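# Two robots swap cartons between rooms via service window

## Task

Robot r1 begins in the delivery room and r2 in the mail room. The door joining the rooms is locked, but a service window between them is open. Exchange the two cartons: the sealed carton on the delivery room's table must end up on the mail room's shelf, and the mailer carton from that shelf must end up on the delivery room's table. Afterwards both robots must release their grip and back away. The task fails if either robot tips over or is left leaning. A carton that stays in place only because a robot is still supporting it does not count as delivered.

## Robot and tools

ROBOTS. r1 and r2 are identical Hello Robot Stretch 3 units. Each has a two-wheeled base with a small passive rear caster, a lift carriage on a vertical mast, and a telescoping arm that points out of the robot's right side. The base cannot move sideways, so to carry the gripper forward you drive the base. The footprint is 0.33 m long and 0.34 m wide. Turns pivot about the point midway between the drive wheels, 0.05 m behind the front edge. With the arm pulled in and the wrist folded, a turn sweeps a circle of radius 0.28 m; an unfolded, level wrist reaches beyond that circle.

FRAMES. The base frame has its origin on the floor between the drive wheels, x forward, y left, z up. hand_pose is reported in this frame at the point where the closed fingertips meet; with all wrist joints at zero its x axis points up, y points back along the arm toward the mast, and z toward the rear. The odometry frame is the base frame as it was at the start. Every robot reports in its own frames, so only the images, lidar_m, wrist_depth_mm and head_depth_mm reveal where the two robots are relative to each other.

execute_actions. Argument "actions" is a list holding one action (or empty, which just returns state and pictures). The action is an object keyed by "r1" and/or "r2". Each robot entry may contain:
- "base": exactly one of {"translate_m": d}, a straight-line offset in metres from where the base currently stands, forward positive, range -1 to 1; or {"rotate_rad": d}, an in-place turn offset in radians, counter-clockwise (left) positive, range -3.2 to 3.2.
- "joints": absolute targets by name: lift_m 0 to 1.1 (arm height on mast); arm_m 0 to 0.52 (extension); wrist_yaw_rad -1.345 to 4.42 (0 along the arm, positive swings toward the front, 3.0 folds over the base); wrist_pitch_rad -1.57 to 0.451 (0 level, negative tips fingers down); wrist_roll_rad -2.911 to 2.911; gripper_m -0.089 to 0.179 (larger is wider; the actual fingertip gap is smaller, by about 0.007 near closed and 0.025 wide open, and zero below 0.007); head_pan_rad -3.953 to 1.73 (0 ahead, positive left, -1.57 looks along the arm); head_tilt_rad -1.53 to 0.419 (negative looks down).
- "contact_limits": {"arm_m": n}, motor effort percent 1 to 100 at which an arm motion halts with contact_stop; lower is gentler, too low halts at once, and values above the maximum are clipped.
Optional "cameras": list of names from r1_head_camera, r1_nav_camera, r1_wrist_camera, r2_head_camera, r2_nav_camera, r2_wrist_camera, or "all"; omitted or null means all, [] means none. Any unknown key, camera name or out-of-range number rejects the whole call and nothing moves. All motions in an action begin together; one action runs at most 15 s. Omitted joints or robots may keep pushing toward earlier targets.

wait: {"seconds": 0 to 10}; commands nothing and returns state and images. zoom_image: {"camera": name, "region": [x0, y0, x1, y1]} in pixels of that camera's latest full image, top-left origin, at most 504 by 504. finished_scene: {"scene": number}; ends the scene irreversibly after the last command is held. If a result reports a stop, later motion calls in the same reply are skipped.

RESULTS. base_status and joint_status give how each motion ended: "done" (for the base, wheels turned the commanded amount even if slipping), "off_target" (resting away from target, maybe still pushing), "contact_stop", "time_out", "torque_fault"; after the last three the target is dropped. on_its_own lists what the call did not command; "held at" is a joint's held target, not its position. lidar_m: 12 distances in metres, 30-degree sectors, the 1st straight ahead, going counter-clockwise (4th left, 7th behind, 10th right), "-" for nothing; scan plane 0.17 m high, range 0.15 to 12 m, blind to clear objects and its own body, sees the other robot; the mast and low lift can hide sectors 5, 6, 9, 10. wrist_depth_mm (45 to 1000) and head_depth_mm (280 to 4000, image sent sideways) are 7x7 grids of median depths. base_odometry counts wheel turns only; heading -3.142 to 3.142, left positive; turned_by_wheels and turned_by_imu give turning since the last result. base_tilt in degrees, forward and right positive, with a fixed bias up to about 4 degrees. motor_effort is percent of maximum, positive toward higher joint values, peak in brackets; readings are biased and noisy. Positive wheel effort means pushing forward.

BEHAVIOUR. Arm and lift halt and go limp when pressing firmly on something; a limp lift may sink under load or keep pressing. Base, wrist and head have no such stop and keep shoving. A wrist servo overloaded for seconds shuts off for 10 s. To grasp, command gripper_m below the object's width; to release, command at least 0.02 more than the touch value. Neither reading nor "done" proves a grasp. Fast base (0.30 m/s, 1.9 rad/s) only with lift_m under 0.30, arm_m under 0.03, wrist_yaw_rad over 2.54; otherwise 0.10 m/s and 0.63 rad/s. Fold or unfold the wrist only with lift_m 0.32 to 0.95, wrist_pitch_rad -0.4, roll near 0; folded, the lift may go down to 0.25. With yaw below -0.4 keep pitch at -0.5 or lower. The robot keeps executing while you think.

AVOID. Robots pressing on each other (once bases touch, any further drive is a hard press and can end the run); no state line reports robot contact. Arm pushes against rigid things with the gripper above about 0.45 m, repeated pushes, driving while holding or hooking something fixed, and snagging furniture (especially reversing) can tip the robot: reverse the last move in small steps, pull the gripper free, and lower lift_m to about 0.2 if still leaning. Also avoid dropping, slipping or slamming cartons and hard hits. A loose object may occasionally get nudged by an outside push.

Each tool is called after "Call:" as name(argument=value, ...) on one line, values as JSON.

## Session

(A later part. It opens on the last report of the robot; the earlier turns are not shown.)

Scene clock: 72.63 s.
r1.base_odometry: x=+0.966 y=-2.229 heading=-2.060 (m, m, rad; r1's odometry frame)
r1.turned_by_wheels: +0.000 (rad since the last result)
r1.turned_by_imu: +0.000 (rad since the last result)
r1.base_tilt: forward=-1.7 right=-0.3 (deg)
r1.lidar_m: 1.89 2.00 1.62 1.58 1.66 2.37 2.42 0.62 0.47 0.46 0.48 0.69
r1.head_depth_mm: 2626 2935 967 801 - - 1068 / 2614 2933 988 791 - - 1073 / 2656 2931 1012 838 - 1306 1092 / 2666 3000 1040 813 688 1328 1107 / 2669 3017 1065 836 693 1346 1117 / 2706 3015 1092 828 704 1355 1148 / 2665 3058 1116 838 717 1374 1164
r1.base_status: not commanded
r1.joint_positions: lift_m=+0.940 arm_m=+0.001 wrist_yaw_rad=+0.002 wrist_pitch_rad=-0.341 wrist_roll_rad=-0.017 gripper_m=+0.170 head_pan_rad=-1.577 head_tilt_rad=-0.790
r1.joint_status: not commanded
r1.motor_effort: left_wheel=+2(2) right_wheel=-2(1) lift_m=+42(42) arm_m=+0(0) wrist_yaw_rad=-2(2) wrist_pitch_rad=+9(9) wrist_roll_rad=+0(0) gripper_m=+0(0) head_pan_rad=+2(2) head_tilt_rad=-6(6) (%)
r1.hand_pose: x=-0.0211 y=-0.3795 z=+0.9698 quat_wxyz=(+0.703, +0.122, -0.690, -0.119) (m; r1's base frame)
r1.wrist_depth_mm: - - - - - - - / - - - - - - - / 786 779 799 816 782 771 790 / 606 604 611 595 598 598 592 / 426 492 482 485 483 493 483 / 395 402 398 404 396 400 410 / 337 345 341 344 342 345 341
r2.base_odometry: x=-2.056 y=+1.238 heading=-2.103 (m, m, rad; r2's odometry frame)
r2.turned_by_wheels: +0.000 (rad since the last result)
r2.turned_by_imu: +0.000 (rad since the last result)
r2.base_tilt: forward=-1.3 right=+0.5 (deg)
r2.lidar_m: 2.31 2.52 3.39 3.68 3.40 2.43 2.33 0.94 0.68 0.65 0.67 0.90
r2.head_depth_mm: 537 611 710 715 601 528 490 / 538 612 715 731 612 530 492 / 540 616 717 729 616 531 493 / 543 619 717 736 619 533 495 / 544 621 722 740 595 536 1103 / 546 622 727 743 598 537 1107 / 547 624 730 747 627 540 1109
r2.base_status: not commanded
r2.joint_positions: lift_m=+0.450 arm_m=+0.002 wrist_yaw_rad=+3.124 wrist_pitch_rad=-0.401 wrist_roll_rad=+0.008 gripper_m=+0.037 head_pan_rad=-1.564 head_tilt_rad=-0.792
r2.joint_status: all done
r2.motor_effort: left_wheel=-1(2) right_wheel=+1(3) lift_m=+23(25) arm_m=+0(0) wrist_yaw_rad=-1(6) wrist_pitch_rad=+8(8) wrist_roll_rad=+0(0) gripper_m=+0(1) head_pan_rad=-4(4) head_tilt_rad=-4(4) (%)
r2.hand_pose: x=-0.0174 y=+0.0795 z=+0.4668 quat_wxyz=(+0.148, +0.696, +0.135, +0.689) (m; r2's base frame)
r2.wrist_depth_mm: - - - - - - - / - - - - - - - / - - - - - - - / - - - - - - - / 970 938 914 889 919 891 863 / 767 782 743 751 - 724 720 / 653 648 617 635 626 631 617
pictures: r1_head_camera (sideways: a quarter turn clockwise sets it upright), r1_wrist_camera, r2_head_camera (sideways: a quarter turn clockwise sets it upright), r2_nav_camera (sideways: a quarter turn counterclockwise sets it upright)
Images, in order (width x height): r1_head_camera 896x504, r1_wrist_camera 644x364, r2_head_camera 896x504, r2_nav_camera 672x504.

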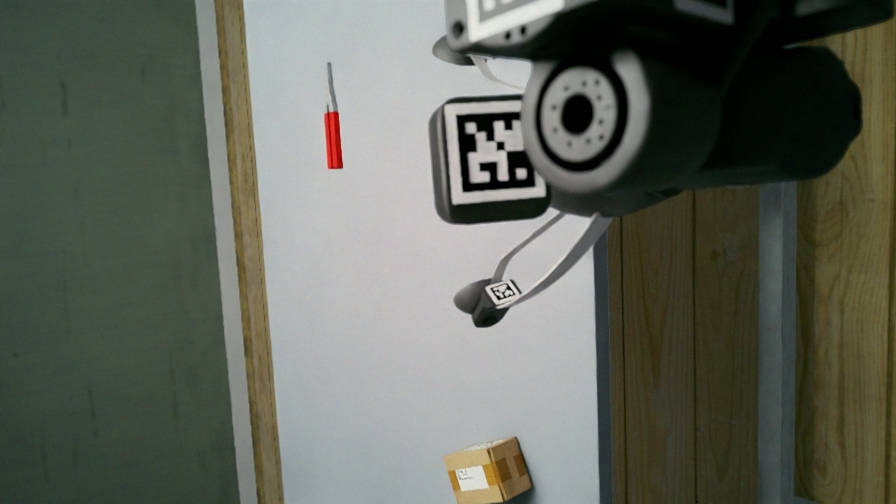

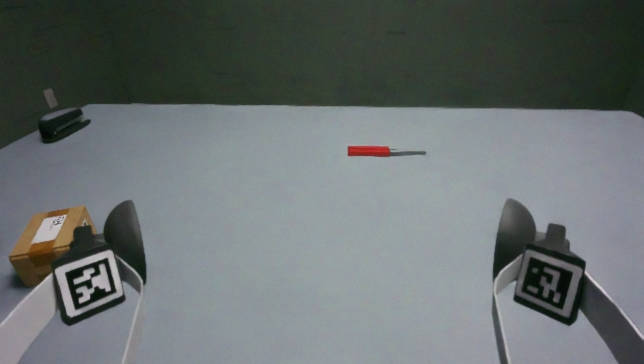

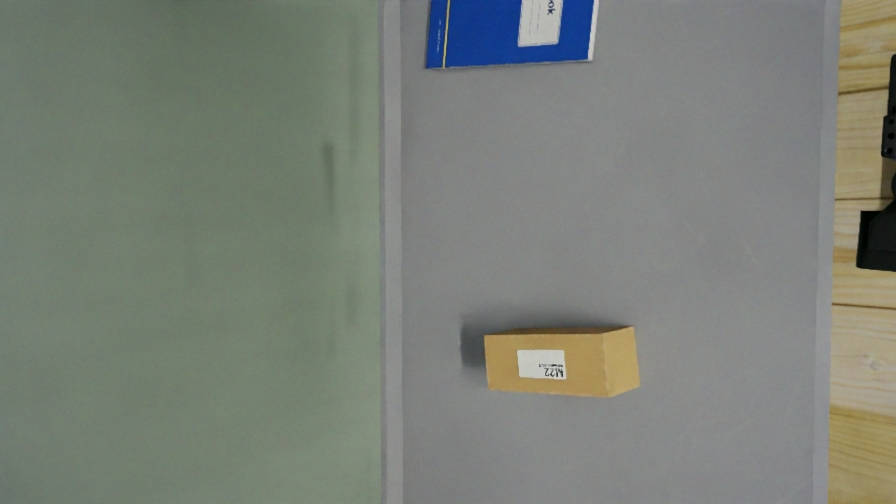

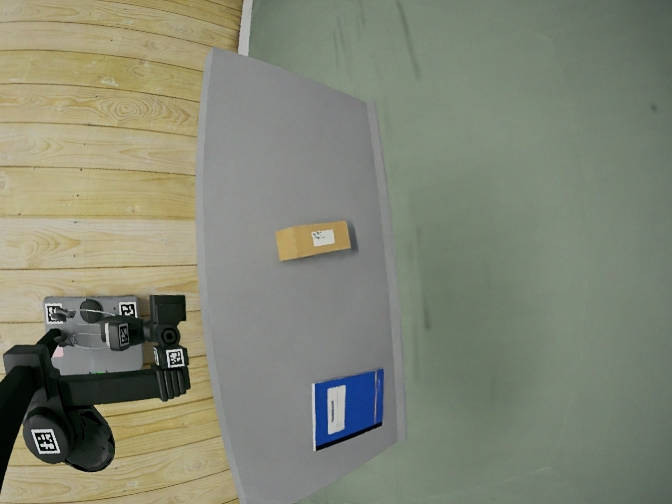

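Call:
execute_actions(actions=[{"r1":{"base":{"translate_m":0.30}},"r2":{"base":{"rotate_rad":1.1}}}], cameras=[])

Call:
execute_actions(actions=[{"r1":{"joints":{"wrist_pitch_rad":0,"lift_m":0.68}},"r2":{"base":{"translate_m":0.34}}}], cameras=[])

Call:
execute_actions(actions=[{"r2":{"base":{"rotate_rad":-1.07},"joints":{"lift_m":0.9}}}], cameras=[])

Call:
execute_actions(actions=[{"r2":{"joints":{"wrist_yaw_rad":0,"gripper_m":0.17}}}], cameras=["r1_head_camera","r1_wrist_camera","r2_head_camera","r2_wrist_camera"])

Scene clock: 87.53 s.
r1.base_odometry: x=+0.825 y=-2.494 heading=-2.060 (m, m, rad; r1's odometry frame)
r1.turned_by_wheels: +0.000 (rad since the last result)
r1.turned_by_imu: +0.001 (rad since the last result)
r1.base_tilt: forward=-1.7 right=-0.3 (deg)
r1.lidar_m: 1.59 1.68 1.61 1.57 1.65 2.35 2.72 0.64 0.49 0.47 0.50 1.63
r1.head_depth_mm: 2655 2960 967 798 - - 1072 / 2668 2926 992 791 - - 1066 / 2679 2979 1013 833 - 1303 1102 / 2683 3039 1038 798 687 1325 1128 / 2707 3034 1063 835 693 1339 1129 / 2703 3084 1064 827 706 1089 1152 / 2731 3110 2740 844 717 1327 1190
r1.base_status: done
r1.joint_positions: lift_m=+0.940 arm_m=+0.001 wrist_yaw_rad=+0.001 wrist_pitch_rad=-0.341 wrist_roll_rad=-0.017 gripper_m=+0.170 head_pan_rad=-1.577 head_tilt_rad=-0.790
r1.joint_status: not commanded
r1.motor_effort: left_wheel=+1(7) right_wheel=-1(3) lift_m=+42(42) arm_m=+0(0) wrist_yaw_rad=-2(3) wrist_pitch_rad=+9(9) wrist_roll_rad=+0(0) gripper_m=+0(0) head_pan_rad=+2(3) head_tilt_rad=-6(5) (%)
r1.hand_pose: x=-0.0212 y=-0.3795 z=+0.9698 quat_wxyz=(+0.703, +0.122, -0.690, -0.119) (m; r1's base frame)
r1.wrist_depth_mm: - - - - - - - / - - - - - - - / - - 789 783 791 818 797 / - 604 598 598 603 596 591 / - 497 480 450 475 483 491 / 417 400 398 391 405 401 407 / 342 350 345 348 346 344 348
r2.base_odometry: x=-2.056 y=+1.238 heading=-1.004 (m, m, rad; r2's odometry frame)
r2.turned_by_wheels: +1.100 (rad since the last result)
r2.turned_by_imu: +1.089 (rad since the last result)
r2.base_tilt: forward=-1.3 right=+0.4 (deg)
r2.lidar_m: 3.59 3.70 3.21 2.40 2.23 0.89 0.67 0.65 0.68 0.96 2.45 2.57
r2.head_depth_mm: 841 914 988 724 612 527 481 / 965 1065 1189 727 613 544 1147 / 1137 1273 1457 732 630 1289 1155 / 1384 1614 1898 1814 1485 1311 1175 / 1761 2146 2197 1834 1530 1315 1164 / 2177 2455 2279 1825 1539 1328 1165 / 2102 2375 2274 1838 1547 1335 1170
r2.base_status: done
r2.joint_positions: lift_m=+0.450 arm_m=+0.002 wrist_yaw_rad=+3.124 wrist_pitch_rad=-0.401 wrist_roll_rad=+0.008 gripper_m=+0.037 head_pan_rad=-1.564 head_tilt_rad=-0.792
r2.joint_status: not commanded
r2.motor_effort: left_wheel=-3(8) right_wheel=+2(2) lift_m=+22(23) arm_m=+0(1) wrist_yaw_rad=+0(1) wrist_pitch_rad=+8(8) wrist_roll_rad=+0(0) gripper_m=-1(0) head_pan_rad=-5(4) head_tilt_rad=-4(4) (%)
r2.hand_pose: x=-0.0174 y=+0.0795 z=+0.4668 quat_wxyz=(+0.148, +0.696, +0.135, +0.689) (m; r2's base frame)
r2.wrist_depth_mm: - - - - - - - / - - - - - - - / - - - - - - - / - - - - - - - / 946 933 907 897 946 881 863 / 787 766 761 737 - 722 715 / 667 647 618 629 623 639 610
pictures: none
No camera images: the call's "cameras" was empty. Leave "cameras" out to get every camera's image.

Scene clock: 91.93 s.
r1.base_odometry: x=+0.825 y=-2.494 heading=-2.060 (m, m, rad; r1's odometry frame)
r1.turned_by_wheels: +0.000 (rad since the last result)
r1.turned_by_imu: +0.000 (rad since the last result)
r1.base_tilt: forward=-1.7 right=-0.3 (deg)
r1.lidar_m: 1.59 1.68 1.60 1.56 1.65 2.35 2.72 0.64 0.49 0.47 0.50 1.64
r1.head_depth_mm: 2625 2922 972 753 665 1272 1090 / 2658 2962 984 766 675 1325 - / 2644 2932 1011 775 691 1361 1113 / 2664 3024 1035 752 683 1331 1127 / 2695 3049 1059 811 692 1349 1138 / 2699 3092 1060 830 707 1085 1146 / 2723 3081 2719 843 716 1323 1186
r1.base_status: not commanded
r1.joint_positions: lift_m=+0.680 arm_m=+0.001 wrist_yaw_rad=+0.001 wrist_pitch_rad=-0.024 wrist_roll_rad=-0.017 gripper_m=+0.170 head_pan_rad=-1.577 head_tilt_rad=-0.790
r1.joint_status: all done
r1.motor_effort: left_wheel=+1(1) right_wheel=-1(1) lift_m=+22(35) arm_m=+0(0) wrist_yaw_rad=-2(2) wrist_pitch_rad=+12(11) wrist_roll_rad=+0(0) gripper_m=+0(0) head_pan_rad=+2(3) head_tilt_rad=-6(5) (%)
r1.hand_pose: x=-0.0211 y=-0.4017 z=+0.7888 quat_wxyz=(+0.713, +0.009, -0.701, -0.008) (m; r1's base frame)
r1.wrist_depth_mm: - - - - - - - / - - - - - - - / - - - - - - - / 399 400 350 313 393 391 389 / 248 250 238 240 238 248 235 / - 240 214 210 208 205 198 / - - - - - 256 252
r2.base_odometry: x=-1.874 y=+0.951 heading=-1.004 (m, m, rad; r2's odometry frame)
r2.turned_by_wheels: +0.000 (rad since the last result)
r2.turned_by_imu: -0.001 (rad since the last result)
r2.base_tilt: forward=-1.2 right=+0.5 (deg)
r2.lidar_m: 3.31 3.39 3.44 2.57 2.53 1.30 0.98 0.95 0.99 1.40 2.29 2.40
r2.head_depth_mm: 1242 1351 1488 1642 1503 1299 1148 / 1428 1577 1757 1783 1509 1296 1144 / 1682 1870 2087 1809 1516 1311 1153 / 2051 2361 2241 1813 1515 1317 1173 / 2134 2432 2278 1829 1536 1320 1159 / 2041 2278 2280 1846 1538 1317 1165 / 1965 2187 2292 1841 1543 1330 1167
r2.base_status: done
r2.joint_positions: lift_m=+0.450 arm_m=+0.002 wrist_yaw_rad=+3.124 wrist_pitch_rad=-0.401 wrist_roll_rad=+0.008 gripper_m=+0.037 head_pan_rad=-1.564 head_tilt_rad=-0.792
r2.joint_status: not commanded
r2.motor_effort: left_wheel=-3(5) right_wheel=+1(4) lift_m=+22(23) arm_m=+0(0) wrist_yaw_rad=+0(0) wrist_pitch_rad=+8(8) wrist_roll_rad=+0(0) gripper_m=+0(1) head_pan_rad=-4(4) head_tilt_rad=-4(4) (%)
r2.hand_pose: x=-0.0174 y=+0.0795 z=+0.4668 quat_wxyz=(+0.148, +0.696, +0.135, +0.689) (m; r2's base frame)
r2.wrist_depth_mm: - - - - - - - / - - - - - - - / - - - - - - - / - - - - - - - / 940 918 905 927 938 874 874 / 777 761 764 740 - 738 705 / 657 664 624 634 631 612 615
pictures: none
No camera images: the call's "cameras" was empty. Leave "cameras" out to get every camera's image.

Scene clock: 96.87 s.
r1.base_odometry: x=+0.825 y=-2.494 heading=-2.060 (m, m, rad; r1's odometry frame)
r1.turned_by_wheels: +0.000 (rad since the last result)
r1.turned_by_imu: +0.000 (rad since the last result)
r1.base_tilt: forward=-1.8 right=-0.3 (deg)
r1.lidar_m: 1.59 1.69 1.60 1.57 1.65 2.35 2.72 0.64 0.49 0.47 0.50 1.64
r1.head_depth_mm: 2665 2916 967 754 666 1282 1086 / 2663 2941 985 767 675 1309 - / 2685 2935 1012 775 691 1365 1110 / 2687 3037 1036 754 682 1324 1125 / 2705 3043 1061 813 695 1342 1140 / 2688 3083 1058 826 704 1092 1146 / 2732 3028 2732 846 717 1329 1187
r1.base_status: not commanded
r1.joint_positions: lift_m=+0.680 arm_m=+0.001 wrist_yaw_rad=+0.001 wrist_pitch_rad=-0.024 wrist_roll_rad=-0.017 gripper_m=+0.170 head_pan_rad=-1.577 head_tilt_rad=-0.790
r1.joint_status: not commanded
r1.motor_effort: left_wheel=+1(1) right_wheel=-2(1) lift_m=+23(22) arm_m=+0(0) wrist_yaw_rad=-2(2) wrist_pitch_rad=+12(12) wrist_roll_rad=+0(0) gripper_m=+0(1) head_pan_rad=+2(2) head_tilt_rad=-5(5) (%)
r1.hand_pose: x=-0.0211 y=-0.4017 z=+0.7888 quat_wxyz=(+0.713, +0.009, -0.701, -0.008) (m; r1's base frame)
r1.wrist_depth_mm: - - - - - - - / - - - - - - - / - - - - - - - / 400 397 349 314 392 394 391 / 251 250 241 237 237 247 236 / - 239 214 209 206 204 199 / - - - - - 255 254
r2.base_odometry: x=-1.874 y=+0.951 heading=-2.074 (m, m, rad; r2's odometry frame)
r2.turned_by_wheels: -1.070 (rad since the last result)
r2.turned_by_imu: -1.060 (rad since the last result)
r2.base_tilt: forward=-1.3 right=+0.4 (deg)
r2.lidar_m: 2.29 2.38 3.27 3.38 3.53 2.58 2.49 1.34 0.99 0.95 0.99 1.36
r2.head_depth_mm: 802 914 890 724 - - 1148 / 805 921 895 727 1467 - - / 813 924 876 733 1479 - - / 814 928 911 737 1501 - 1156 / 823 937 913 740 1501 - 1157 / 828 943 922 743 1500 1327 1161 / 832 950 1044 749 1515 1328 1168
r2.base_status: done
r2.joint_positions: lift_m=+0.900 arm_m=+0.002 wrist_yaw_rad=+3.124 wrist_pitch_rad=-0.401 wrist_roll_rad=+0.008 gripper_m=+0.037 head_pan_rad=-1.564 head_tilt_rad=-0.792
r2.joint_status: all done
r2.motor_effort: left_wheel=+2(8) right_wheel=-1(4) lift_m=+38(38) arm_m=+1(0) wrist_yaw_rad=-1(0) wrist_pitch_rad=+8(8) wrist_roll_rad=+0(0) gripper_m=+0(0) head_pan_rad=-3(4) head_tilt_rad=-4(4) (%)
r2.hand_pose: x=-0.0174 y=+0.0795 z=+0.9162 quat_wxyz=(+0.148, +0.696, +0.135, +0.689) (m; r2's base frame)
r2.wrist_depth_mm: - - - - - - - / - - - - - - - / - - - - - - - / - - - - - - - / - - - - - - - / - - - - - - - / - - - - - - -
pictures: none
No camera images: the call's "cameras" was empty. Leave "cameras" out to get every camera's image.

Scene clock: 99.43 s.
r1.base_odometry: x=+0.825 y=-2.494 heading=-2.060 (m, m, rad; r1's odometry frame)
r1.turned_by_wheels: +0.000 (rad since the last result)
r1.turned_by_imu: +0.000 (rad since the last result)
r1.base_tilt: forward=-1.8 right=-0.3 (deg)
r1.lidar_m: 1.60 1.68 1.61 1.57 1.65 2.35 2.71 0.64 0.49 0.47 0.50 1.63
r1.head_depth_mm: 2631 2955 970 754 665 1279 1085 / 2671 3007 990 766 675 1316 - / 2653 2963 1010 776 689 1372 1116 / 2682 3048 1035 750 682 1328 1120 / 2713 3053 1058 807 695 1347 1143 / 2699 3087 1062 825 705 1091 1152 / 2702 3093 2721 845 715 1324 1179
r1.base_status: not commanded
r1.joint_positions: lift_m=+0.680 arm_m=+0.001 wrist_yaw_rad=+0.001 wrist_pitch_rad=-0.024 wrist_roll_rad=-0.017 gripper_m=+0.170 head_pan_rad=-1.577 head_tilt_rad=-0.790
r1.joint_status: not commanded
r1.motor_effort: left_wheel=+1(1) right_wheel=-1(2) lift_m=+22(22) arm_m=+0(0) wrist_yaw_rad=-1(2) wrist_pitch_rad=+12(12) wrist_roll_rad=+0(0) gripper_m=+0(0) head_pan_rad=+2(3) head_tilt_rad=-5(6) (%)
r1.hand_pose: x=-0.0211 y=-0.4017 z=+0.7888 quat_wxyz=(+0.713, +0.009, -0.701, -0.008) (m; r1's base frame)
r1.wrist_depth_mm: - - - - - - - / - - - - - - - / - - - - - - - / 398 397 353 309 393 384 385 / 251 248 239 237 238 249 236 / - 240 212 213 206 206 199 / - - - - - 255 253
r2.base_odometry: x=-1.874 y=+0.951 heading=-2.074 (m, m, rad; r2's odometry frame)
r2.turned_by_wheels: +0.000 (rad since the last result)
r2.turned_by_imu: +0.000 (rad since the last result)
r2.base_tilt: forward=-1.4 right=+0.4 (deg)
r2.lidar_m: 2.29 2.39 3.27 3.40 3.53 2.58 2.49 1.34 0.99 0.95 0.99 1.36
r2.head_depth_mm: 803 911 890 742 - - - / 807 918 894 748 - - - / 811 924 876 759 - - 1112 / 816 932 906 737 1488 1314 1157 / 821 938 915 752 1495 1318 1159 / 826 947 921 745 1498 1326 1167 / 832 947 1039 749 1523 1332 1175
r2.base_status: not commanded
r2.joint_positions: lift_m=+0.900 arm_m=+0.002 wrist_yaw_rad=+0.002 wrist_pitch_rad=-0.401 wrist_roll_rad=+0.008 gripper_m=+0.170 head_pan_rad=-1.564 head_tilt_rad=-0.792
r2.joint_status: all done
r2.motor_effort: left_wheel=+2(2) right_wheel=-1(2) lift_m=+38(38) arm_m=+0(0) wrist_yaw_rad=-1(1) wrist_pitch_rad=+8(8) wrist_roll_rad=+0(0) gripper_m=+0(83) head_pan_rad=-4(5) head_tilt_rad=-4(4) (%)
r2.hand_pose: x=-0.0212 y=-0.3735 z=+0.9162 quat_wxyz=(+0.691, +0.141, -0.695, -0.141) (m; r2's base frame)
r2.wrist_depth_mm: 666 656 648 643 631 624 602 / 725 717 702 681 692 681 664 / 797 778 737 730 697 684 694 / 899 551 527 482 512 504 485 / 974 449 422 413 411 406 400 / - - 372 363 357 349 343 / - - - - - - -
pictures: r1_head_camera (sideways: a quarter turn clockwise sets it upright), r1_wrist_camera, r2_head_camera (sideways: a quarter turn clockwise sets it upright), r2_wrist_camera
Images, in order (width x height): r1_head_camera 896x504, r1_wrist_camera 644x364, r2_head_camera 896x504, r2_wrist_camera 644x364.

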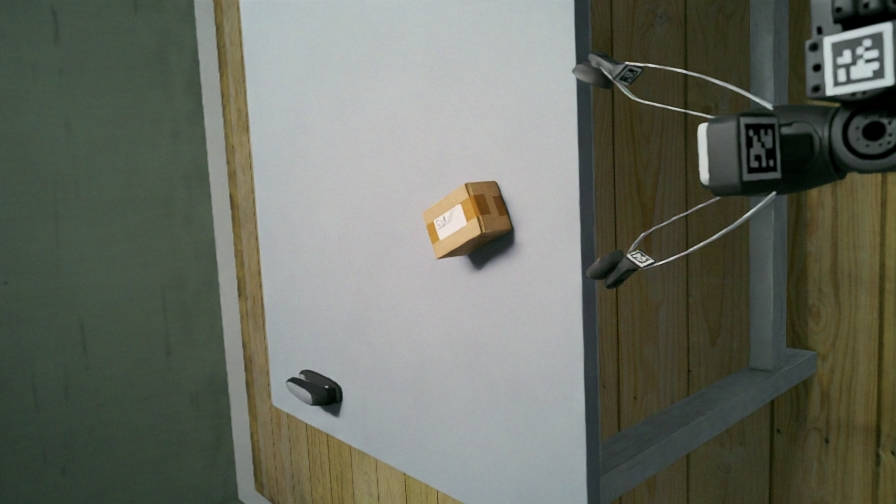

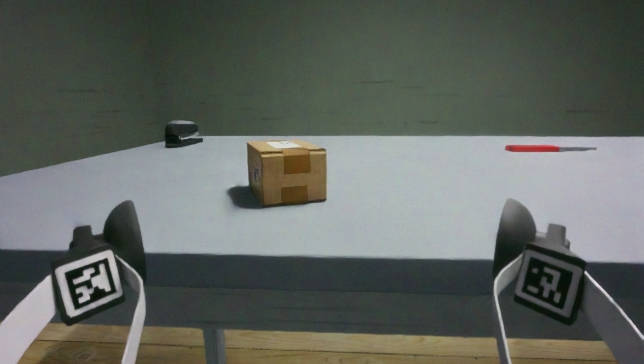

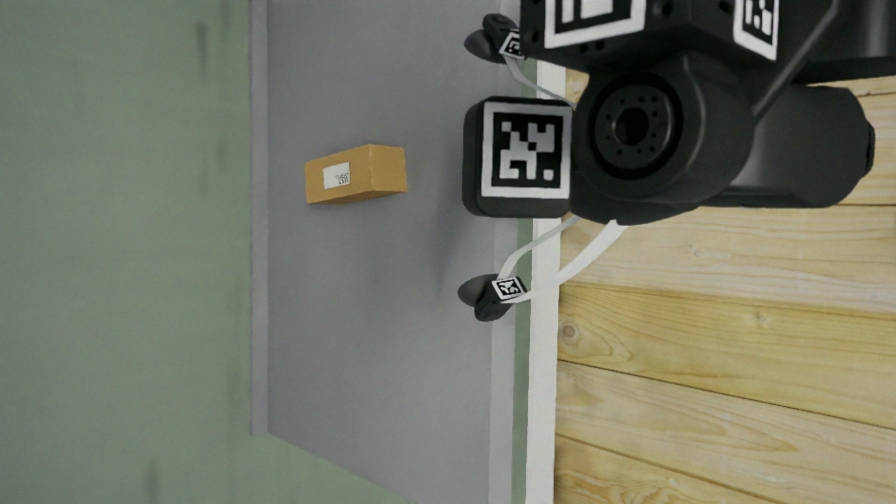

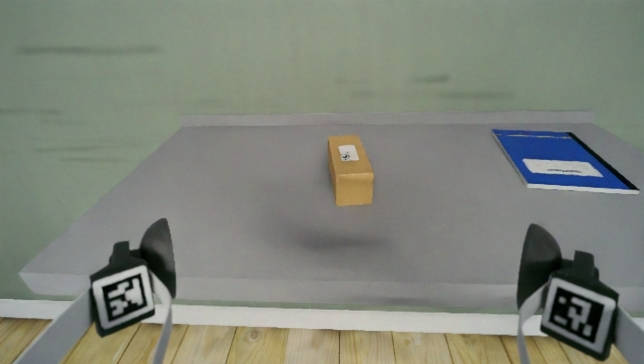

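Call:
execute_actions(actions=[{"r1":{"joints":{"lift_m":0.70,"wrist_yaw_rad":0.2,"arm_m":0.1}},"r2":{"joints":{"wrist_pitch_rad":0,"lift_m":0.78,"arm_m":0.12}}}], cameras=["r1_head_camera","r1_wrist_camera","r2_head_camera","r2_wrist_camera"])

Scene clock: 109.00 s.
r1.base_odometry: x=+0.825 y=-2.494 heading=-2.060 (m, m, rad; r1's odometry frame)
r1.turned_by_wheels: +0.000 (rad since the last result)
r1.turned_by_imu: +0.000 (rad since the last result)
r1.base_tilt: forward=-1.7 right=-0.3 (deg)
r1.lidar_m: 1.59 1.68 1.61 1.56 1.65 2.35 2.72 0.64 0.49 0.47 0.50 1.63
r1.head_depth_mm: 2633 2924 963 752 670 - 1091 / 2635 2938 987 769 664 - 1099 / 2649 2953 1011 777 673 - 1118 / 2696 3004 1039 749 683 1323 1121 / 2691 3034 1063 811 696 1348 1132 / 2716 3033 1063 824 706 1089 1146 / 2750 3106 2749 843 718 1331 1185
r1.base_status: not commanded
r1.joint_positions: lift_m=+0.700 arm_m=+0.100 wrist_yaw_rad=+0.199 wrist_pitch_rad=-0.024 wrist_roll_rad=-0.017 gripper_m=+0.170 head_pan_rad=-1.577 head_tilt_rad=-0.790
r1.joint_status: all done
r1.motor_effort: left_wheel=+1(1) right_wheel=-2(1) lift_m=+42(44) arm_m=+2(0) wrist_yaw_rad=+1(5) wrist_pitch_rad=+12(12) wrist_roll_rad=+0(0) gripper_m=+0(0) head_pan_rad=+2(3) head_tilt_rad=-5(5) (%)
r1.hand_pose: x=+0.0291 y=-0.4953 z=+0.8082 quat_wxyz=(+0.711, +0.078, -0.696, +0.062) (m; r1's base frame)
r1.wrist_depth_mm: - - - - - - - / - - - - - - - / - - - - - - - / - 475 476 419 469 465 468 / 313 302 289 236 211 300 286 / - 206 208 205 205 206 208 / 161 161 160 161 161 161 160
r2.base_odometry: x=-1.874 y=+0.951 heading=-2.074 (m, m, rad; r2's odometry frame)
r2.turned_by_wheels: +0.000 (rad since the last result)
r2.turned_by_imu: +0.000 (rad since the last result)
r2.base_tilt: forward=-1.4 right=+0.6 (deg)
r2.lidar_m: 2.29 2.38 3.24 3.39 3.53 2.58 2.49 1.34 0.98 0.95 0.99 1.36
r2.head_depth_mm: 801 914 889 725 - 1252 1146 / 806 920 898 739 - 1260 1150 / 811 923 878 773 - 1280 1155 / 814 929 907 726 1487 1319 1154 / 822 937 916 741 1495 1315 1159 / 827 945 921 744 1500 1327 1164 / 831 954 1036 749 1517 1333 1165
r2.base_status: not commanded
r2.joint_positions: lift_m=+0.780 arm_m=+0.120 wrist_yaw_rad=+0.001 wrist_pitch_rad=-0.024 wrist_roll_rad=+0.008 gripper_m=+0.170 head_pan_rad=-1.564 head_tilt_rad=-0.792
r2.joint_status: all done
r2.motor_effort: left_wheel=+2(2) right_wheel=-1(2) lift_m=+23(33) arm_m=+3(3) wrist_yaw_rad=+0(0) wrist_pitch_rad=+11(13) wrist_roll_rad=+0(0) gripper_m=+0(0) head_pan_rad=-4(5) head_tilt_rad=-4(4) (%)
r2.hand_pose: x=-0.0213 y=-0.5202 z=+0.8888 quat_wxyz=(+0.705, +0.009, -0.709, -0.009) (m; r2's base frame)
r2.wrist_depth_mm: 585 573 571 546 552 532 520 / 599 594 582 578 563 551 542 / 617 600 596 583 575 565 550 / 642 627 631 598 603 578 585 / 653 637 591 583 582 580 568 / 420 - 393 351 373 392 386 / 297 284 295 293 295 292 -
pictures: r1_head_camera (sideways: a quarter turn clockwise sets it upright), r1_wrist_camera, r2_head_camera (sideways: a quarter turn clockwise sets it upright), r2_wrist_camera
Images, in order (width x height): r1_head_camera 896x504, r1_wrist_camera 644x364, r2_head_camera 896x504, r2_wrist_camera 644x364.

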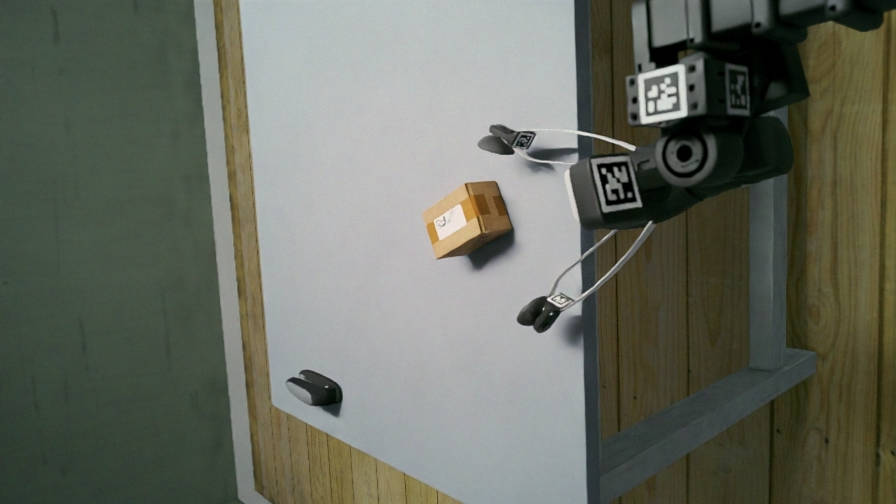

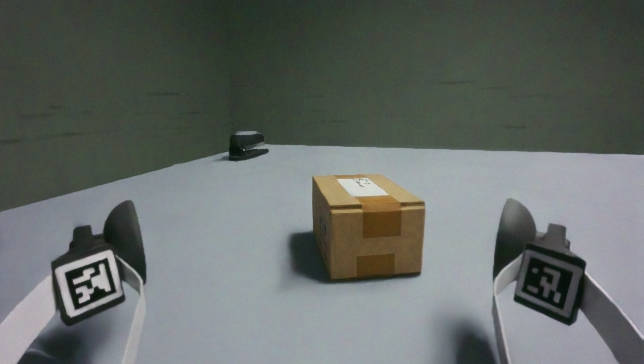

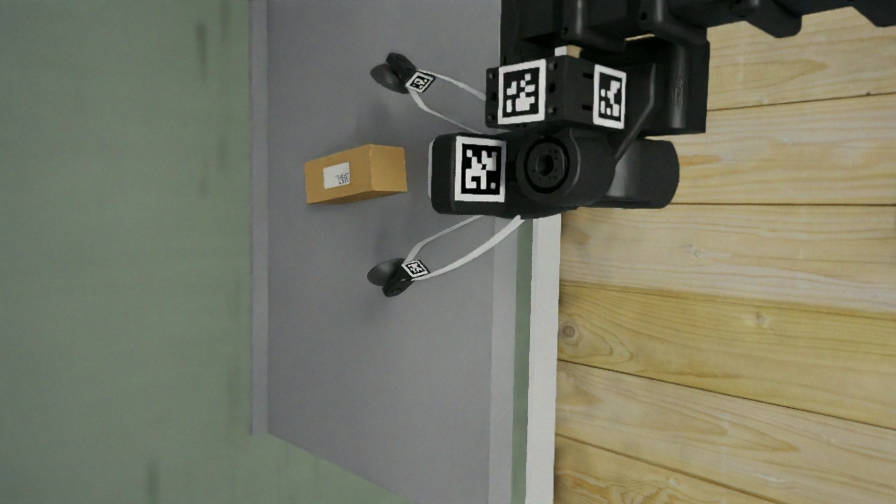

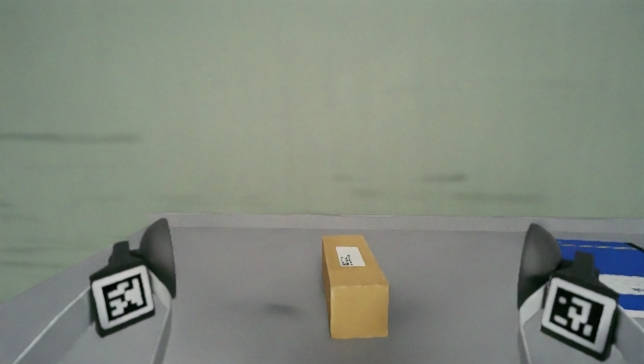

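Call:
execute_actions(actions=[{"r1":{"base":{"translate_m":-0.01},"joints":{"lift_m":0.685,"arm_m":0.155}},"r2":{"joints":{"lift_m":0.72,"arm_m":0.22}}}], cameras=["r1_head_camera","r1_wrist_camera","r2_head_camera","r2_wrist_camera"])

Scene clock: 118.60 s.
r1.base_odometry: x=+0.830 y=-2.485 heading=-2.060 (m, m, rad; r1's odometry frame)
r1.turned_by_wheels: +0.000 (rad since the last result)
r1.turned_by_imu: +0.000 (rad since the last result)
r1.base_tilt: forward=-1.7 right=-0.3 (deg)
r1.lidar_m: 1.60 1.69 1.61 1.57 1.65 2.35 2.71 0.64 0.49 0.47 0.50 1.64
r1.head_depth_mm: 2644 2858 965 751 650 - 1092 / 2641 2959 987 769 659 1239 1100 / 2661 2911 1010 780 688 1264 1107 / 2703 3006 1033 747 685 1328 1124 / 2715 3041 1059 813 691 1344 1138 / 2712 3083 1053 829 707 1091 1150 / 2721 3104 2706 840 714 1316 1184
r1.base_status: done
r1.joint_positions: lift_m=+0.685 arm_m=+0.155 wrist_yaw_rad=+0.199 wrist_pitch_rad=-0.023 wrist_roll_rad=-0.017 gripper_m=+0.170 head_pan_rad=-1.577 head_tilt_rad=-0.790
r1.joint_status: all done
r1.motor_effort: left_wheel=+2(4) right_wheel=-1(6) lift_m=+22(36) arm_m=+2(3) wrist_yaw_rad=+1(1) wrist_pitch_rad=+12(12) wrist_roll_rad=+0(0) gripper_m=+0(0) head_pan_rad=+2(2) head_tilt_rad=-5(5) (%)
r1.hand_pose: x=+0.0291 y=-0.5503 z=+0.7940 quat_wxyz=(+0.711, +0.078, -0.696, +0.062) (m; r1's base frame)
r1.wrist_depth_mm: - - - - - - - / - - - - - - - / - - - - - - - / - 414 421 195 409 407 407 / 261 263 251 148 156 257 248 / - 180 179 155 161 178 183 / 141 140 140 140 139 140 139
r2.base_odometry: x=-1.874 y=+0.951 heading=-2.074 (m, m, rad; r2's odometry frame)
r2.turned_by_wheels: +0.000 (rad since the last result)
r2.turned_by_imu: +0.000 (rad since the last result)
r2.base_tilt: forward=-1.4 right=+0.5 (deg)
r2.lidar_m: 2.29 2.38 3.26 3.39 3.51 2.58 2.49 1.34 0.98 0.95 0.99 1.35
r2.head_depth_mm: 801 913 890 743 - - 1123 / 808 917 898 770 1431 1311 1145 / 810 927 874 - 1449 1307 1151 / 817 931 910 737 1484 1315 1161 / 822 936 913 740 1497 1315 1167 / 825 943 921 744 1502 1319 1165 / 829 953 1046 748 1526 1327 1168
r2.base_status: not commanded
r2.joint_positions: lift_m=+0.720 arm_m=+0.220 wrist_yaw_rad=+0.000 wrist_pitch_rad=-0.023 wrist_roll_rad=+0.008 gripper_m=+0.170 head_pan_rad=-1.564 head_tilt_rad=-0.792
r2.joint_status: all done
r2.motor_effort: left_wheel=+2(2) right_wheel=+0(1) lift_m=+23(22) arm_m=+3(5) wrist_yaw_rad=+0(1) wrist_pitch_rad=+11(11) wrist_roll_rad=+0(0) gripper_m=+0(0) head_pan_rad=-4(4) head_tilt_rad=-4(4) (%)
r2.hand_pose: x=-0.0213 y=-0.6203 z=+0.8290 quat_wxyz=(+0.705, +0.009, -0.709, -0.008) (m; r2's base frame)
r2.wrist_depth_mm: 482 476 464 455 447 446 432 / 503 489 486 475 458 458 443 / 510 508 495 490 477 472 461 / 525 514 505 501 493 474 463 / 405 448 400 297 397 395 394 / 271 - 270 203 186 267 274 / 205 194 205 185 184 201 -
pictures: r1_head_camera (sideways: a quarter turn clockwise sets it upright), r1_wrist_camera, r2_head_camera (sideways: a quarter turn clockwise sets it upright), r2_wrist_camera
Images, in order (width x height): r1_head_camera 896x504, r1_wrist_camera 644x364, r2_head_camera 896x504, r2_wrist_camera 644x364.

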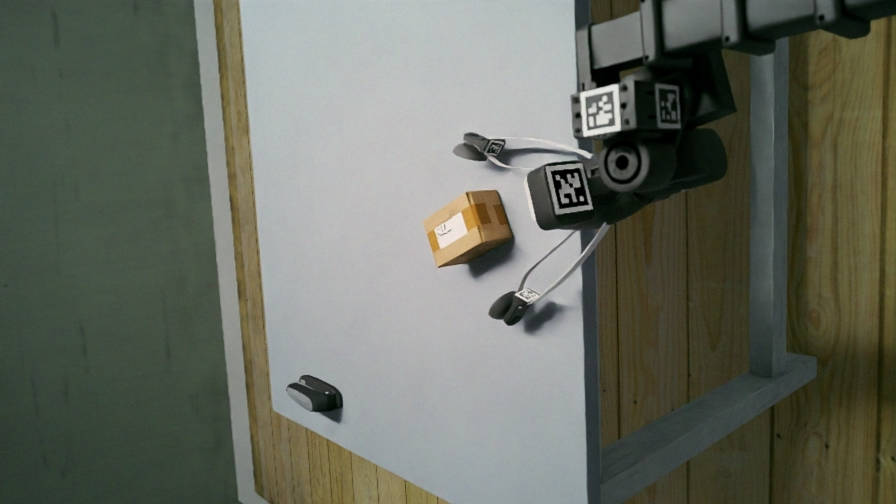

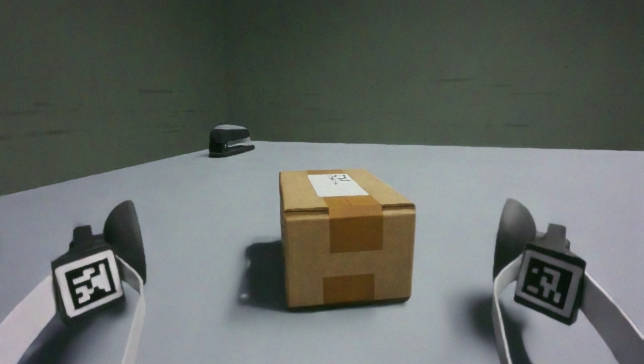

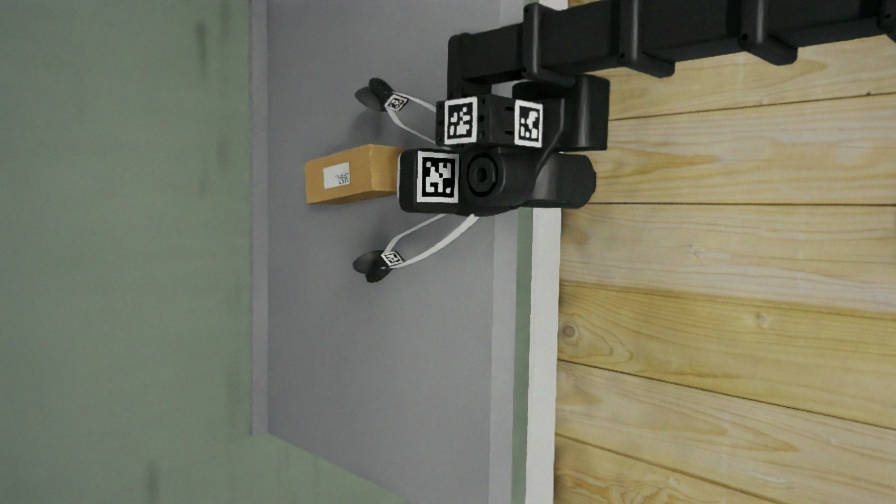

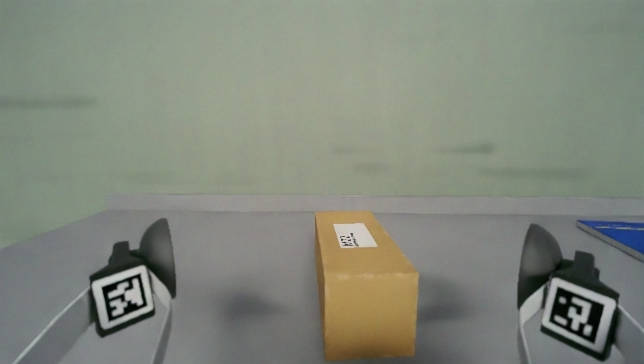

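Call:
execute_actions(actions=[{"r1":{"base":{"translate_m":-0.008},"joints":{"lift_m":0.677,"arm_m":0.17}},"r2":{"base":{"translate_m":-0.008},"joints":{"lift_m":0.685,"arm_m":0.285}}}], cameras=[])

Call:
execute_actions(actions=[{"r1":{"joints":{"gripper_m":0.02}},"r2":{"joints":{"gripper_m":0.015}}}], cameras=[])

Call:
execute_actions(actions=[{"r1":{"joints":{"lift_m":0.8}},"r2":{"joints":{"lift_m":0.8}}}], cameras=["r1_head_camera","r1_wrist_camera","r2_head_camera","r2_wrist_camera"])

Scene clock: 129.13 s.
r1.base_odometry: x=+0.834 y=-2.478 heading=-2.060 (m, m, rad; r1's odometry frame)
r1.turned_by_wheels: +0.000 (rad since the last result)
r1.turned_by_imu: +0.000 (rad since the last result)
r1.base_tilt: forward=-1.8 right=-0.3 (deg)
r1.lidar_m: 1.61 1.70 1.61 1.57 1.65 2.36 2.70 0.64 0.48 0.47 0.50 1.65
r1.head_depth_mm: 2623 2923 966 753 653 - 1093 / 2641 2922 992 767 664 1244 1101 / 2632 2953 1013 784 - 1275 1110 / 2702 3028 1038 749 696 1324 1121 / 2697 3032 1060 817 694 1342 1130 / 2725 3075 1053 825 705 1297 1148 / 2723 3073 2736 845 719 1303 1183
r1.base_status: done
r1.joint_positions: lift_m=+0.677 arm_m=+0.170 wrist_yaw_rad=+0.199 wrist_pitch_rad=-0.023 wrist_roll_rad=-0.017 gripper_m=+0.170 head_pan_rad=-1.577 head_tilt_rad=-0.790
r1.joint_status: all done
r1.motor_effort: left_wheel=+1(5) right_wheel=-1(8) lift_m=+23(23) arm_m=+2(2) wrist_yaw_rad=+0(1) wrist_pitch_rad=+12(12) wrist_roll_rad=+0(0) gripper_m=+1(0) head_pan_rad=+2(2) head_tilt_rad=-6(5) (%)
r1.hand_pose: x=+0.0291 y=-0.5653 z=+0.7860 quat_wxyz=(+0.711, +0.078, -0.696, +0.062) (m; r1's base frame)
r1.wrist_depth_mm: - - - - - - - / - - - - - - - / - - - - - - - / 411 378 377 160 372 374 374 / 242 241 214 136 210 238 228 / - 164 156 142 155 164 168 / 128 128 129 128 128 128 127
r2.base_odometry: x=-1.870 y=+0.958 heading=-2.074 (m, m, rad; r2's odometry frame)
r2.turned_by_wheels: +0.000 (rad since the last result)
r2.turned_by_imu: +0.020 (rad since the last result)
r2.base_tilt: forward=-2.4 right=-1.2 (deg)
r2.lidar_m: 2.30 2.41 3.32 3.37 3.44 2.57 2.48 1.32 0.99 0.96 1.00 1.39
r2.head_depth_mm: 824 934 932 759 1472 - - / 831 939 941 - 1486 1322 1160 / 837 949 925 - 1513 1325 1169 / 842 956 963 764 1518 1341 1174 / 851 967 967 775 1528 1341 1178 / 858 975 980 779 1542 1356 1185 / 867 991 1114 785 1558 1361 1189
r2.base_status: done
r2.joint_positions: lift_m=+0.685 arm_m=+0.283 wrist_yaw_rad=-0.005 wrist_pitch_rad=-0.154 wrist_roll_rad=+0.009 gripper_m=+0.170 head_pan_rad=-1.564 head_tilt_rad=-0.792
r2.joint_status: all done
r2.on_its_own: arm_m is at rest, and its effort (+18) is outside its rest range (-14 to +14); wrist_pitch_rad is at rest, and its effort (+76) is outside its rest range (-20 to +32)
r2.motor_effort: left_wheel=-4(7) right_wheel=+0(4) lift_m=+27(27) arm_m=+18(19) wrist_yaw_rad=+5(6) wrist_pitch_rad=+76(77) wrist_roll_rad=-1(1) gripper_m=+0(0) head_pan_rad=-4(4) head_tilt_rad=-4(4) (%)
r2.hand_pose: x=-0.0227 y=-0.6774 z=+0.7606 quat_wxyz=(+0.702, +0.053, -0.708, -0.057) (m; r2's base frame)
r2.wrist_depth_mm: 433 424 414 410 399 389 384 / 455 447 435 423 419 408 398 / 484 466 456 442 438 423 407 / 403 390 372 193 313 335 326 / 246 257 235 134 135 222 218 / 184 - 173 141 144 165 165 / - 133 137 134 133 131 -
pictures: none
No camera images: the call's "cameras" was empty. Leave "cameras" out to get every camera's image.

Scene clock: 131.17 s.
r1.base_odometry: x=+0.834 y=-2.478 heading=-2.060 (m, m, rad; r1's odometry frame)
r1.turned_by_wheels: +0.000 (rad since the last result)
r1.turned_by_imu: +0.000 (rad since the last result)
r1.base_tilt: forward=-1.7 right=-0.3 (deg)
r1.lidar_m: 1.61 1.70 1.61 1.57 1.65 2.35 2.70 0.64 0.48 0.47 0.50 1.65
r1.head_depth_mm: 2679 2893 965 754 653 - 1090 / 2664 2934 986 768 661 1231 1096 / 2689 2942 1007 786 - 1279 1110 / 2695 3025 1035 745 692 1328 1122 / 2696 3020 1062 810 693 1336 1133 / 2718 3061 1051 826 704 1293 1150 / 2714 3085 2690 843 715 1313 1188
r1.base_status: not commanded
r1.joint_positions: lift_m=+0.677 arm_m=+0.170 wrist_yaw_rad=+0.199 wrist_pitch_rad=-0.023 wrist_roll_rad=-0.017 gripper_m=+0.021 head_pan_rad=-1.577 head_tilt_rad=-0.790
r1.joint_status: all done
r1.motor_effort: left_wheel=+1(2) right_wheel=-1(1) lift_m=+23(23) arm_m=+2(2) wrist_yaw_rad=+1(1) wrist_pitch_rad=+12(12) wrist_roll_rad=+0(0) gripper_m=-18(91) head_pan_rad=+2(2) head_tilt_rad=-5(5) (%)
r1.hand_pose: x=+0.0292 y=-0.5653 z=+0.7860 quat_wxyz=(+0.711, +0.078, -0.696, +0.062) (m; r1's base frame)
r1.wrist_depth_mm: - - - - - - - / - - - - - - - / - - - - - - - / 417 381 383 161 373 377 371 / 230 229 131 132 137 227 226 / 164 165 147 138 147 163 163 / 128 128 128 128 128 127 127
r2.base_odometry: x=-1.870 y=+0.958 heading=-2.074 (m, m, rad; r2's odometry frame)
r2.turned_by_wheels: +0.000 (rad since the last result)
r2.turned_by_imu: +0.001 (rad since the last result)
r2.base_tilt: forward=-2.5 right=-1.2 (deg)
r2.lidar_m: 2.30 2.41 3.34 3.37 3.45 2.57 2.48 1.32 0.99 0.96 1.00 1.40
r2.head_depth_mm: 825 934 933 758 1472 - - / 831 942 939 804 1482 1318 1161 / 840 951 948 - 1507 1332 1160 / 845 958 961 765 1524 1335 1176 / 852 969 969 774 1541 1347 1176 / 861 978 980 780 1545 1352 1187 / 864 985 1117 785 1557 1364 1191
r2.base_status: not commanded
r2.joint_positions: lift_m=+0.685 arm_m=+0.283 wrist_yaw_rad=-0.010 wrist_pitch_rad=-0.153 wrist_roll_rad=+0.009 gripper_m=+0.016 head_pan_rad=-1.564 head_tilt_rad=-0.792
r2.joint_status: all done
r2.on_its_own: arm_m is at rest, and its effort (+19) is outside its rest range (-14 to +14); wrist_pitch_rad is at rest, and its effort (+76) is outside its rest range (-20 to +32)
r2.motor_effort: left_wheel=-4(5) right_wheel=-1(0) lift_m=+28(29) arm_m=+19(19) wrist_yaw_rad=+8(12) wrist_pitch_rad=+76(76) wrist_roll_rad=-1(1) gripper_m=-16(89) head_pan_rad=-4(4) head_tilt_rad=-4(4) (%)
r2.hand_pose: x=-0.0239 y=-0.6775 z=+0.7610 quat_wxyz=(+0.702, +0.050, -0.708, -0.058) (m; r2's base frame)
r2.wrist_depth_mm: 434 428 412 407 397 393 382 / 454 440 431 423 417 407 400 / 474 462 449 444 434 424 412 / 410 395 376 175 316 338 327 / 249 244 250 131 133 222 218 / 180 177 184 138 137 167 163 / 140 140 137 135 134 132 130
pictures: none
No camera images: the call's "cameras" was empty. Leave "cameras" out to get every camera's image.

Scene clock: 134.87 s.
r1.base_odometry: x=+0.834 y=-2.478 heading=-2.060 (m, m, rad; r1's odometry frame)
r1.turned_by_wheels: +0.000 (rad since the last result)
r1.turned_by_imu: +0.000 (rad since the last result)
r1.base_tilt: forward=-1.7 right=-0.3 (deg)
r1.lidar_m: 1.61 1.70 1.61 1.57 1.66 2.35 2.70 0.64 0.49 0.47 0.50 1.65
r1.head_depth_mm: 2631 2874 962 800 - 1255 1088 / 2679 2993 989 821 - 1294 1100 / 2686 2973 1009 800 - 1304 1111 / 2655 3052 1033 727 680 1332 1119 / 2657 3024 1060 811 691 1348 1140 / 2722 3029 1054 827 705 1291 1154 / 2688 3084 2721 844 716 1306 1191
r1.base_status: not commanded
r1.joint_positions: lift_m=+0.800 arm_m=+0.170 wrist_yaw_rad=+0.199 wrist_pitch_rad=-0.030 wrist_roll_rad=-0.017 gripper_m=+0.021 head_pan_rad=-1.577 head_tilt_rad=-0.790
r1.joint_status: all done
r1.motor_effort: left_wheel=+2(2) right_wheel=-1(1) lift_m=+42(44) arm_m=+2(2) wrist_yaw_rad=+0(1) wrist_pitch_rad=+15(15) wrist_roll_rad=+0(0) gripper_m=-17(17) head_pan_rad=+3(3) head_tilt_rad=-5(6) (%)
r1.hand_pose: x=+0.0291 y=-0.5651 z=+0.9065 quat_wxyz=(+0.711, +0.081, -0.696, +0.060) (m; r1's base frame)
r1.wrist_depth_mm: - - - - - - - / - - - - - - - / - - - - - - - / - - - 161 - - - / - 581 131 132 137 530 535 / 386 390 347 138 249 388 387 / 305 302 305 304 302 305 299
r2.base_odometry: x=-1.870 y=+0.958 heading=-2.074 (m, m, rad; r2's odometry frame)
r2.turned_by_wheels: +0.000 (rad since the last result)
r2.turned_by_imu: -0.114 (rad since the last result)
r2.base_tilt: forward=-1.5 right=+0.6 (deg)
r2.lidar_m: 2.31 2.35 3.00 3.39 3.48 2.65 2.47 1.49 1.01 0.95 0.97 1.24
r2.head_depth_mm: 823 942 929 - 1471 1279 1147 / 823 938 954 699 1488 1300 1147 / 819 917 - 705 1488 1303 1150 / 816 932 901 732 1483 1306 1154 / 813 927 910 735 1484 1313 1162 / 812 925 913 742 1492 1321 1160 / 809 918 922 744 1490 1320 1168
r2.base_status: not commanded
r2.joint_positions: lift_m=+0.800 arm_m=+0.285 wrist_yaw_rad=+0.000 wrist_pitch_rad=-0.032 wrist_roll_rad=+0.010 gripper_m=+0.016 head_pan_rad=-1.567 head_tilt_rad=-0.796
r2.joint_status: all done
r2.motor_effort: left_wheel=+0(42) right_wheel=+0(30) lift_m=+38(48) arm_m=+0(18) wrist_yaw_rad=+1(9) wrist_pitch_rad=+15(82) wrist_roll_rad=-2(2) gripper_m=-14(16) head_pan_rad=-3(4) head_tilt_rad=-3(4) (%)
r2.hand_pose: x=-0.0215 y=-0.6853 z=+0.9061 quat_wxyz=(+0.704, +0.012, -0.710, -0.012) (m; r2's base frame)
r2.wrist_depth_mm: 389 392 398 397 400 410 405 / 400 399 405 409 415 419 415 / 413 417 416 427 428 430 438 / 427 425 433 438 437 445 446 / 438 440 440 139 139 448 455 / 430 424 445 136 136 418 410 / 324 323 314 291 306 315 302
pictures: r1_head_camera (sideways: a quarter turn clockwise sets it upright), r1_wrist_camera, r2_head_camera (sideways: a quarter turn clockwise sets it upright), r2_wrist_camera
Images, in order (width x height): r1_head_camera 896x504, r1_wrist_camera 644x364, r2_head_camera 896x504, r2_wrist_camera 644x364.

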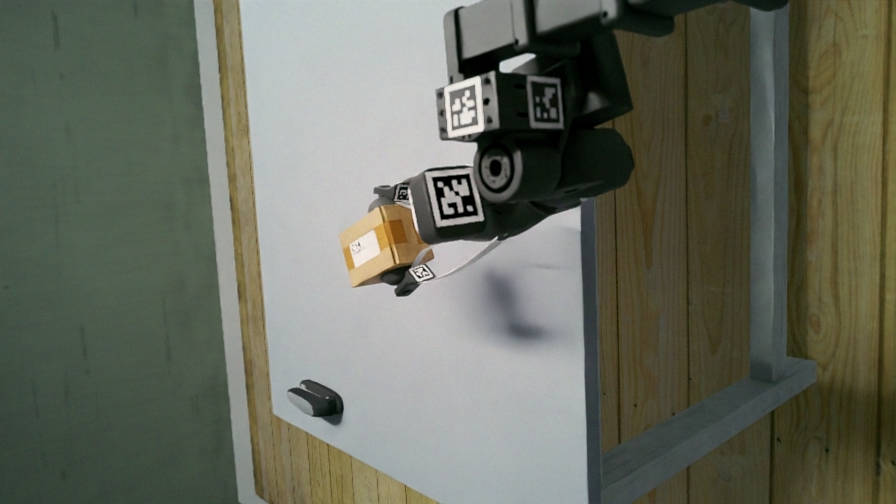

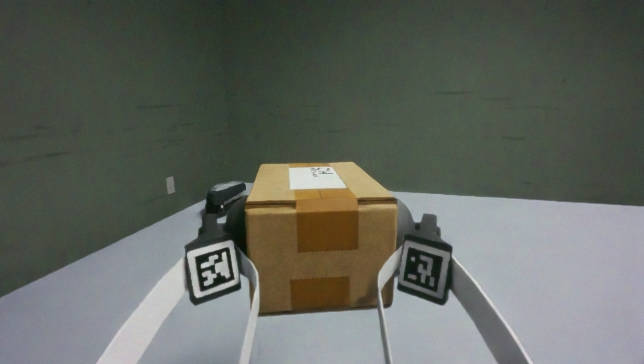

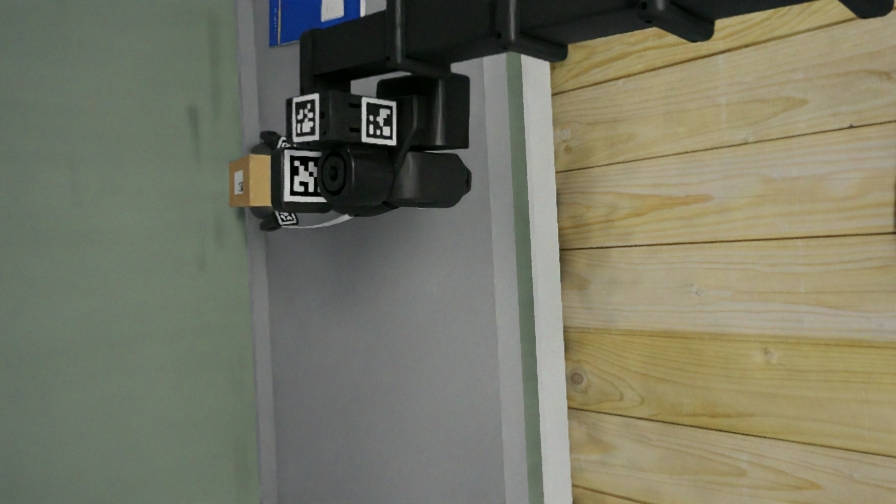

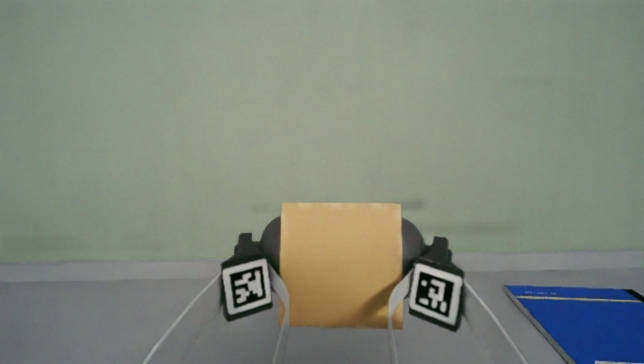

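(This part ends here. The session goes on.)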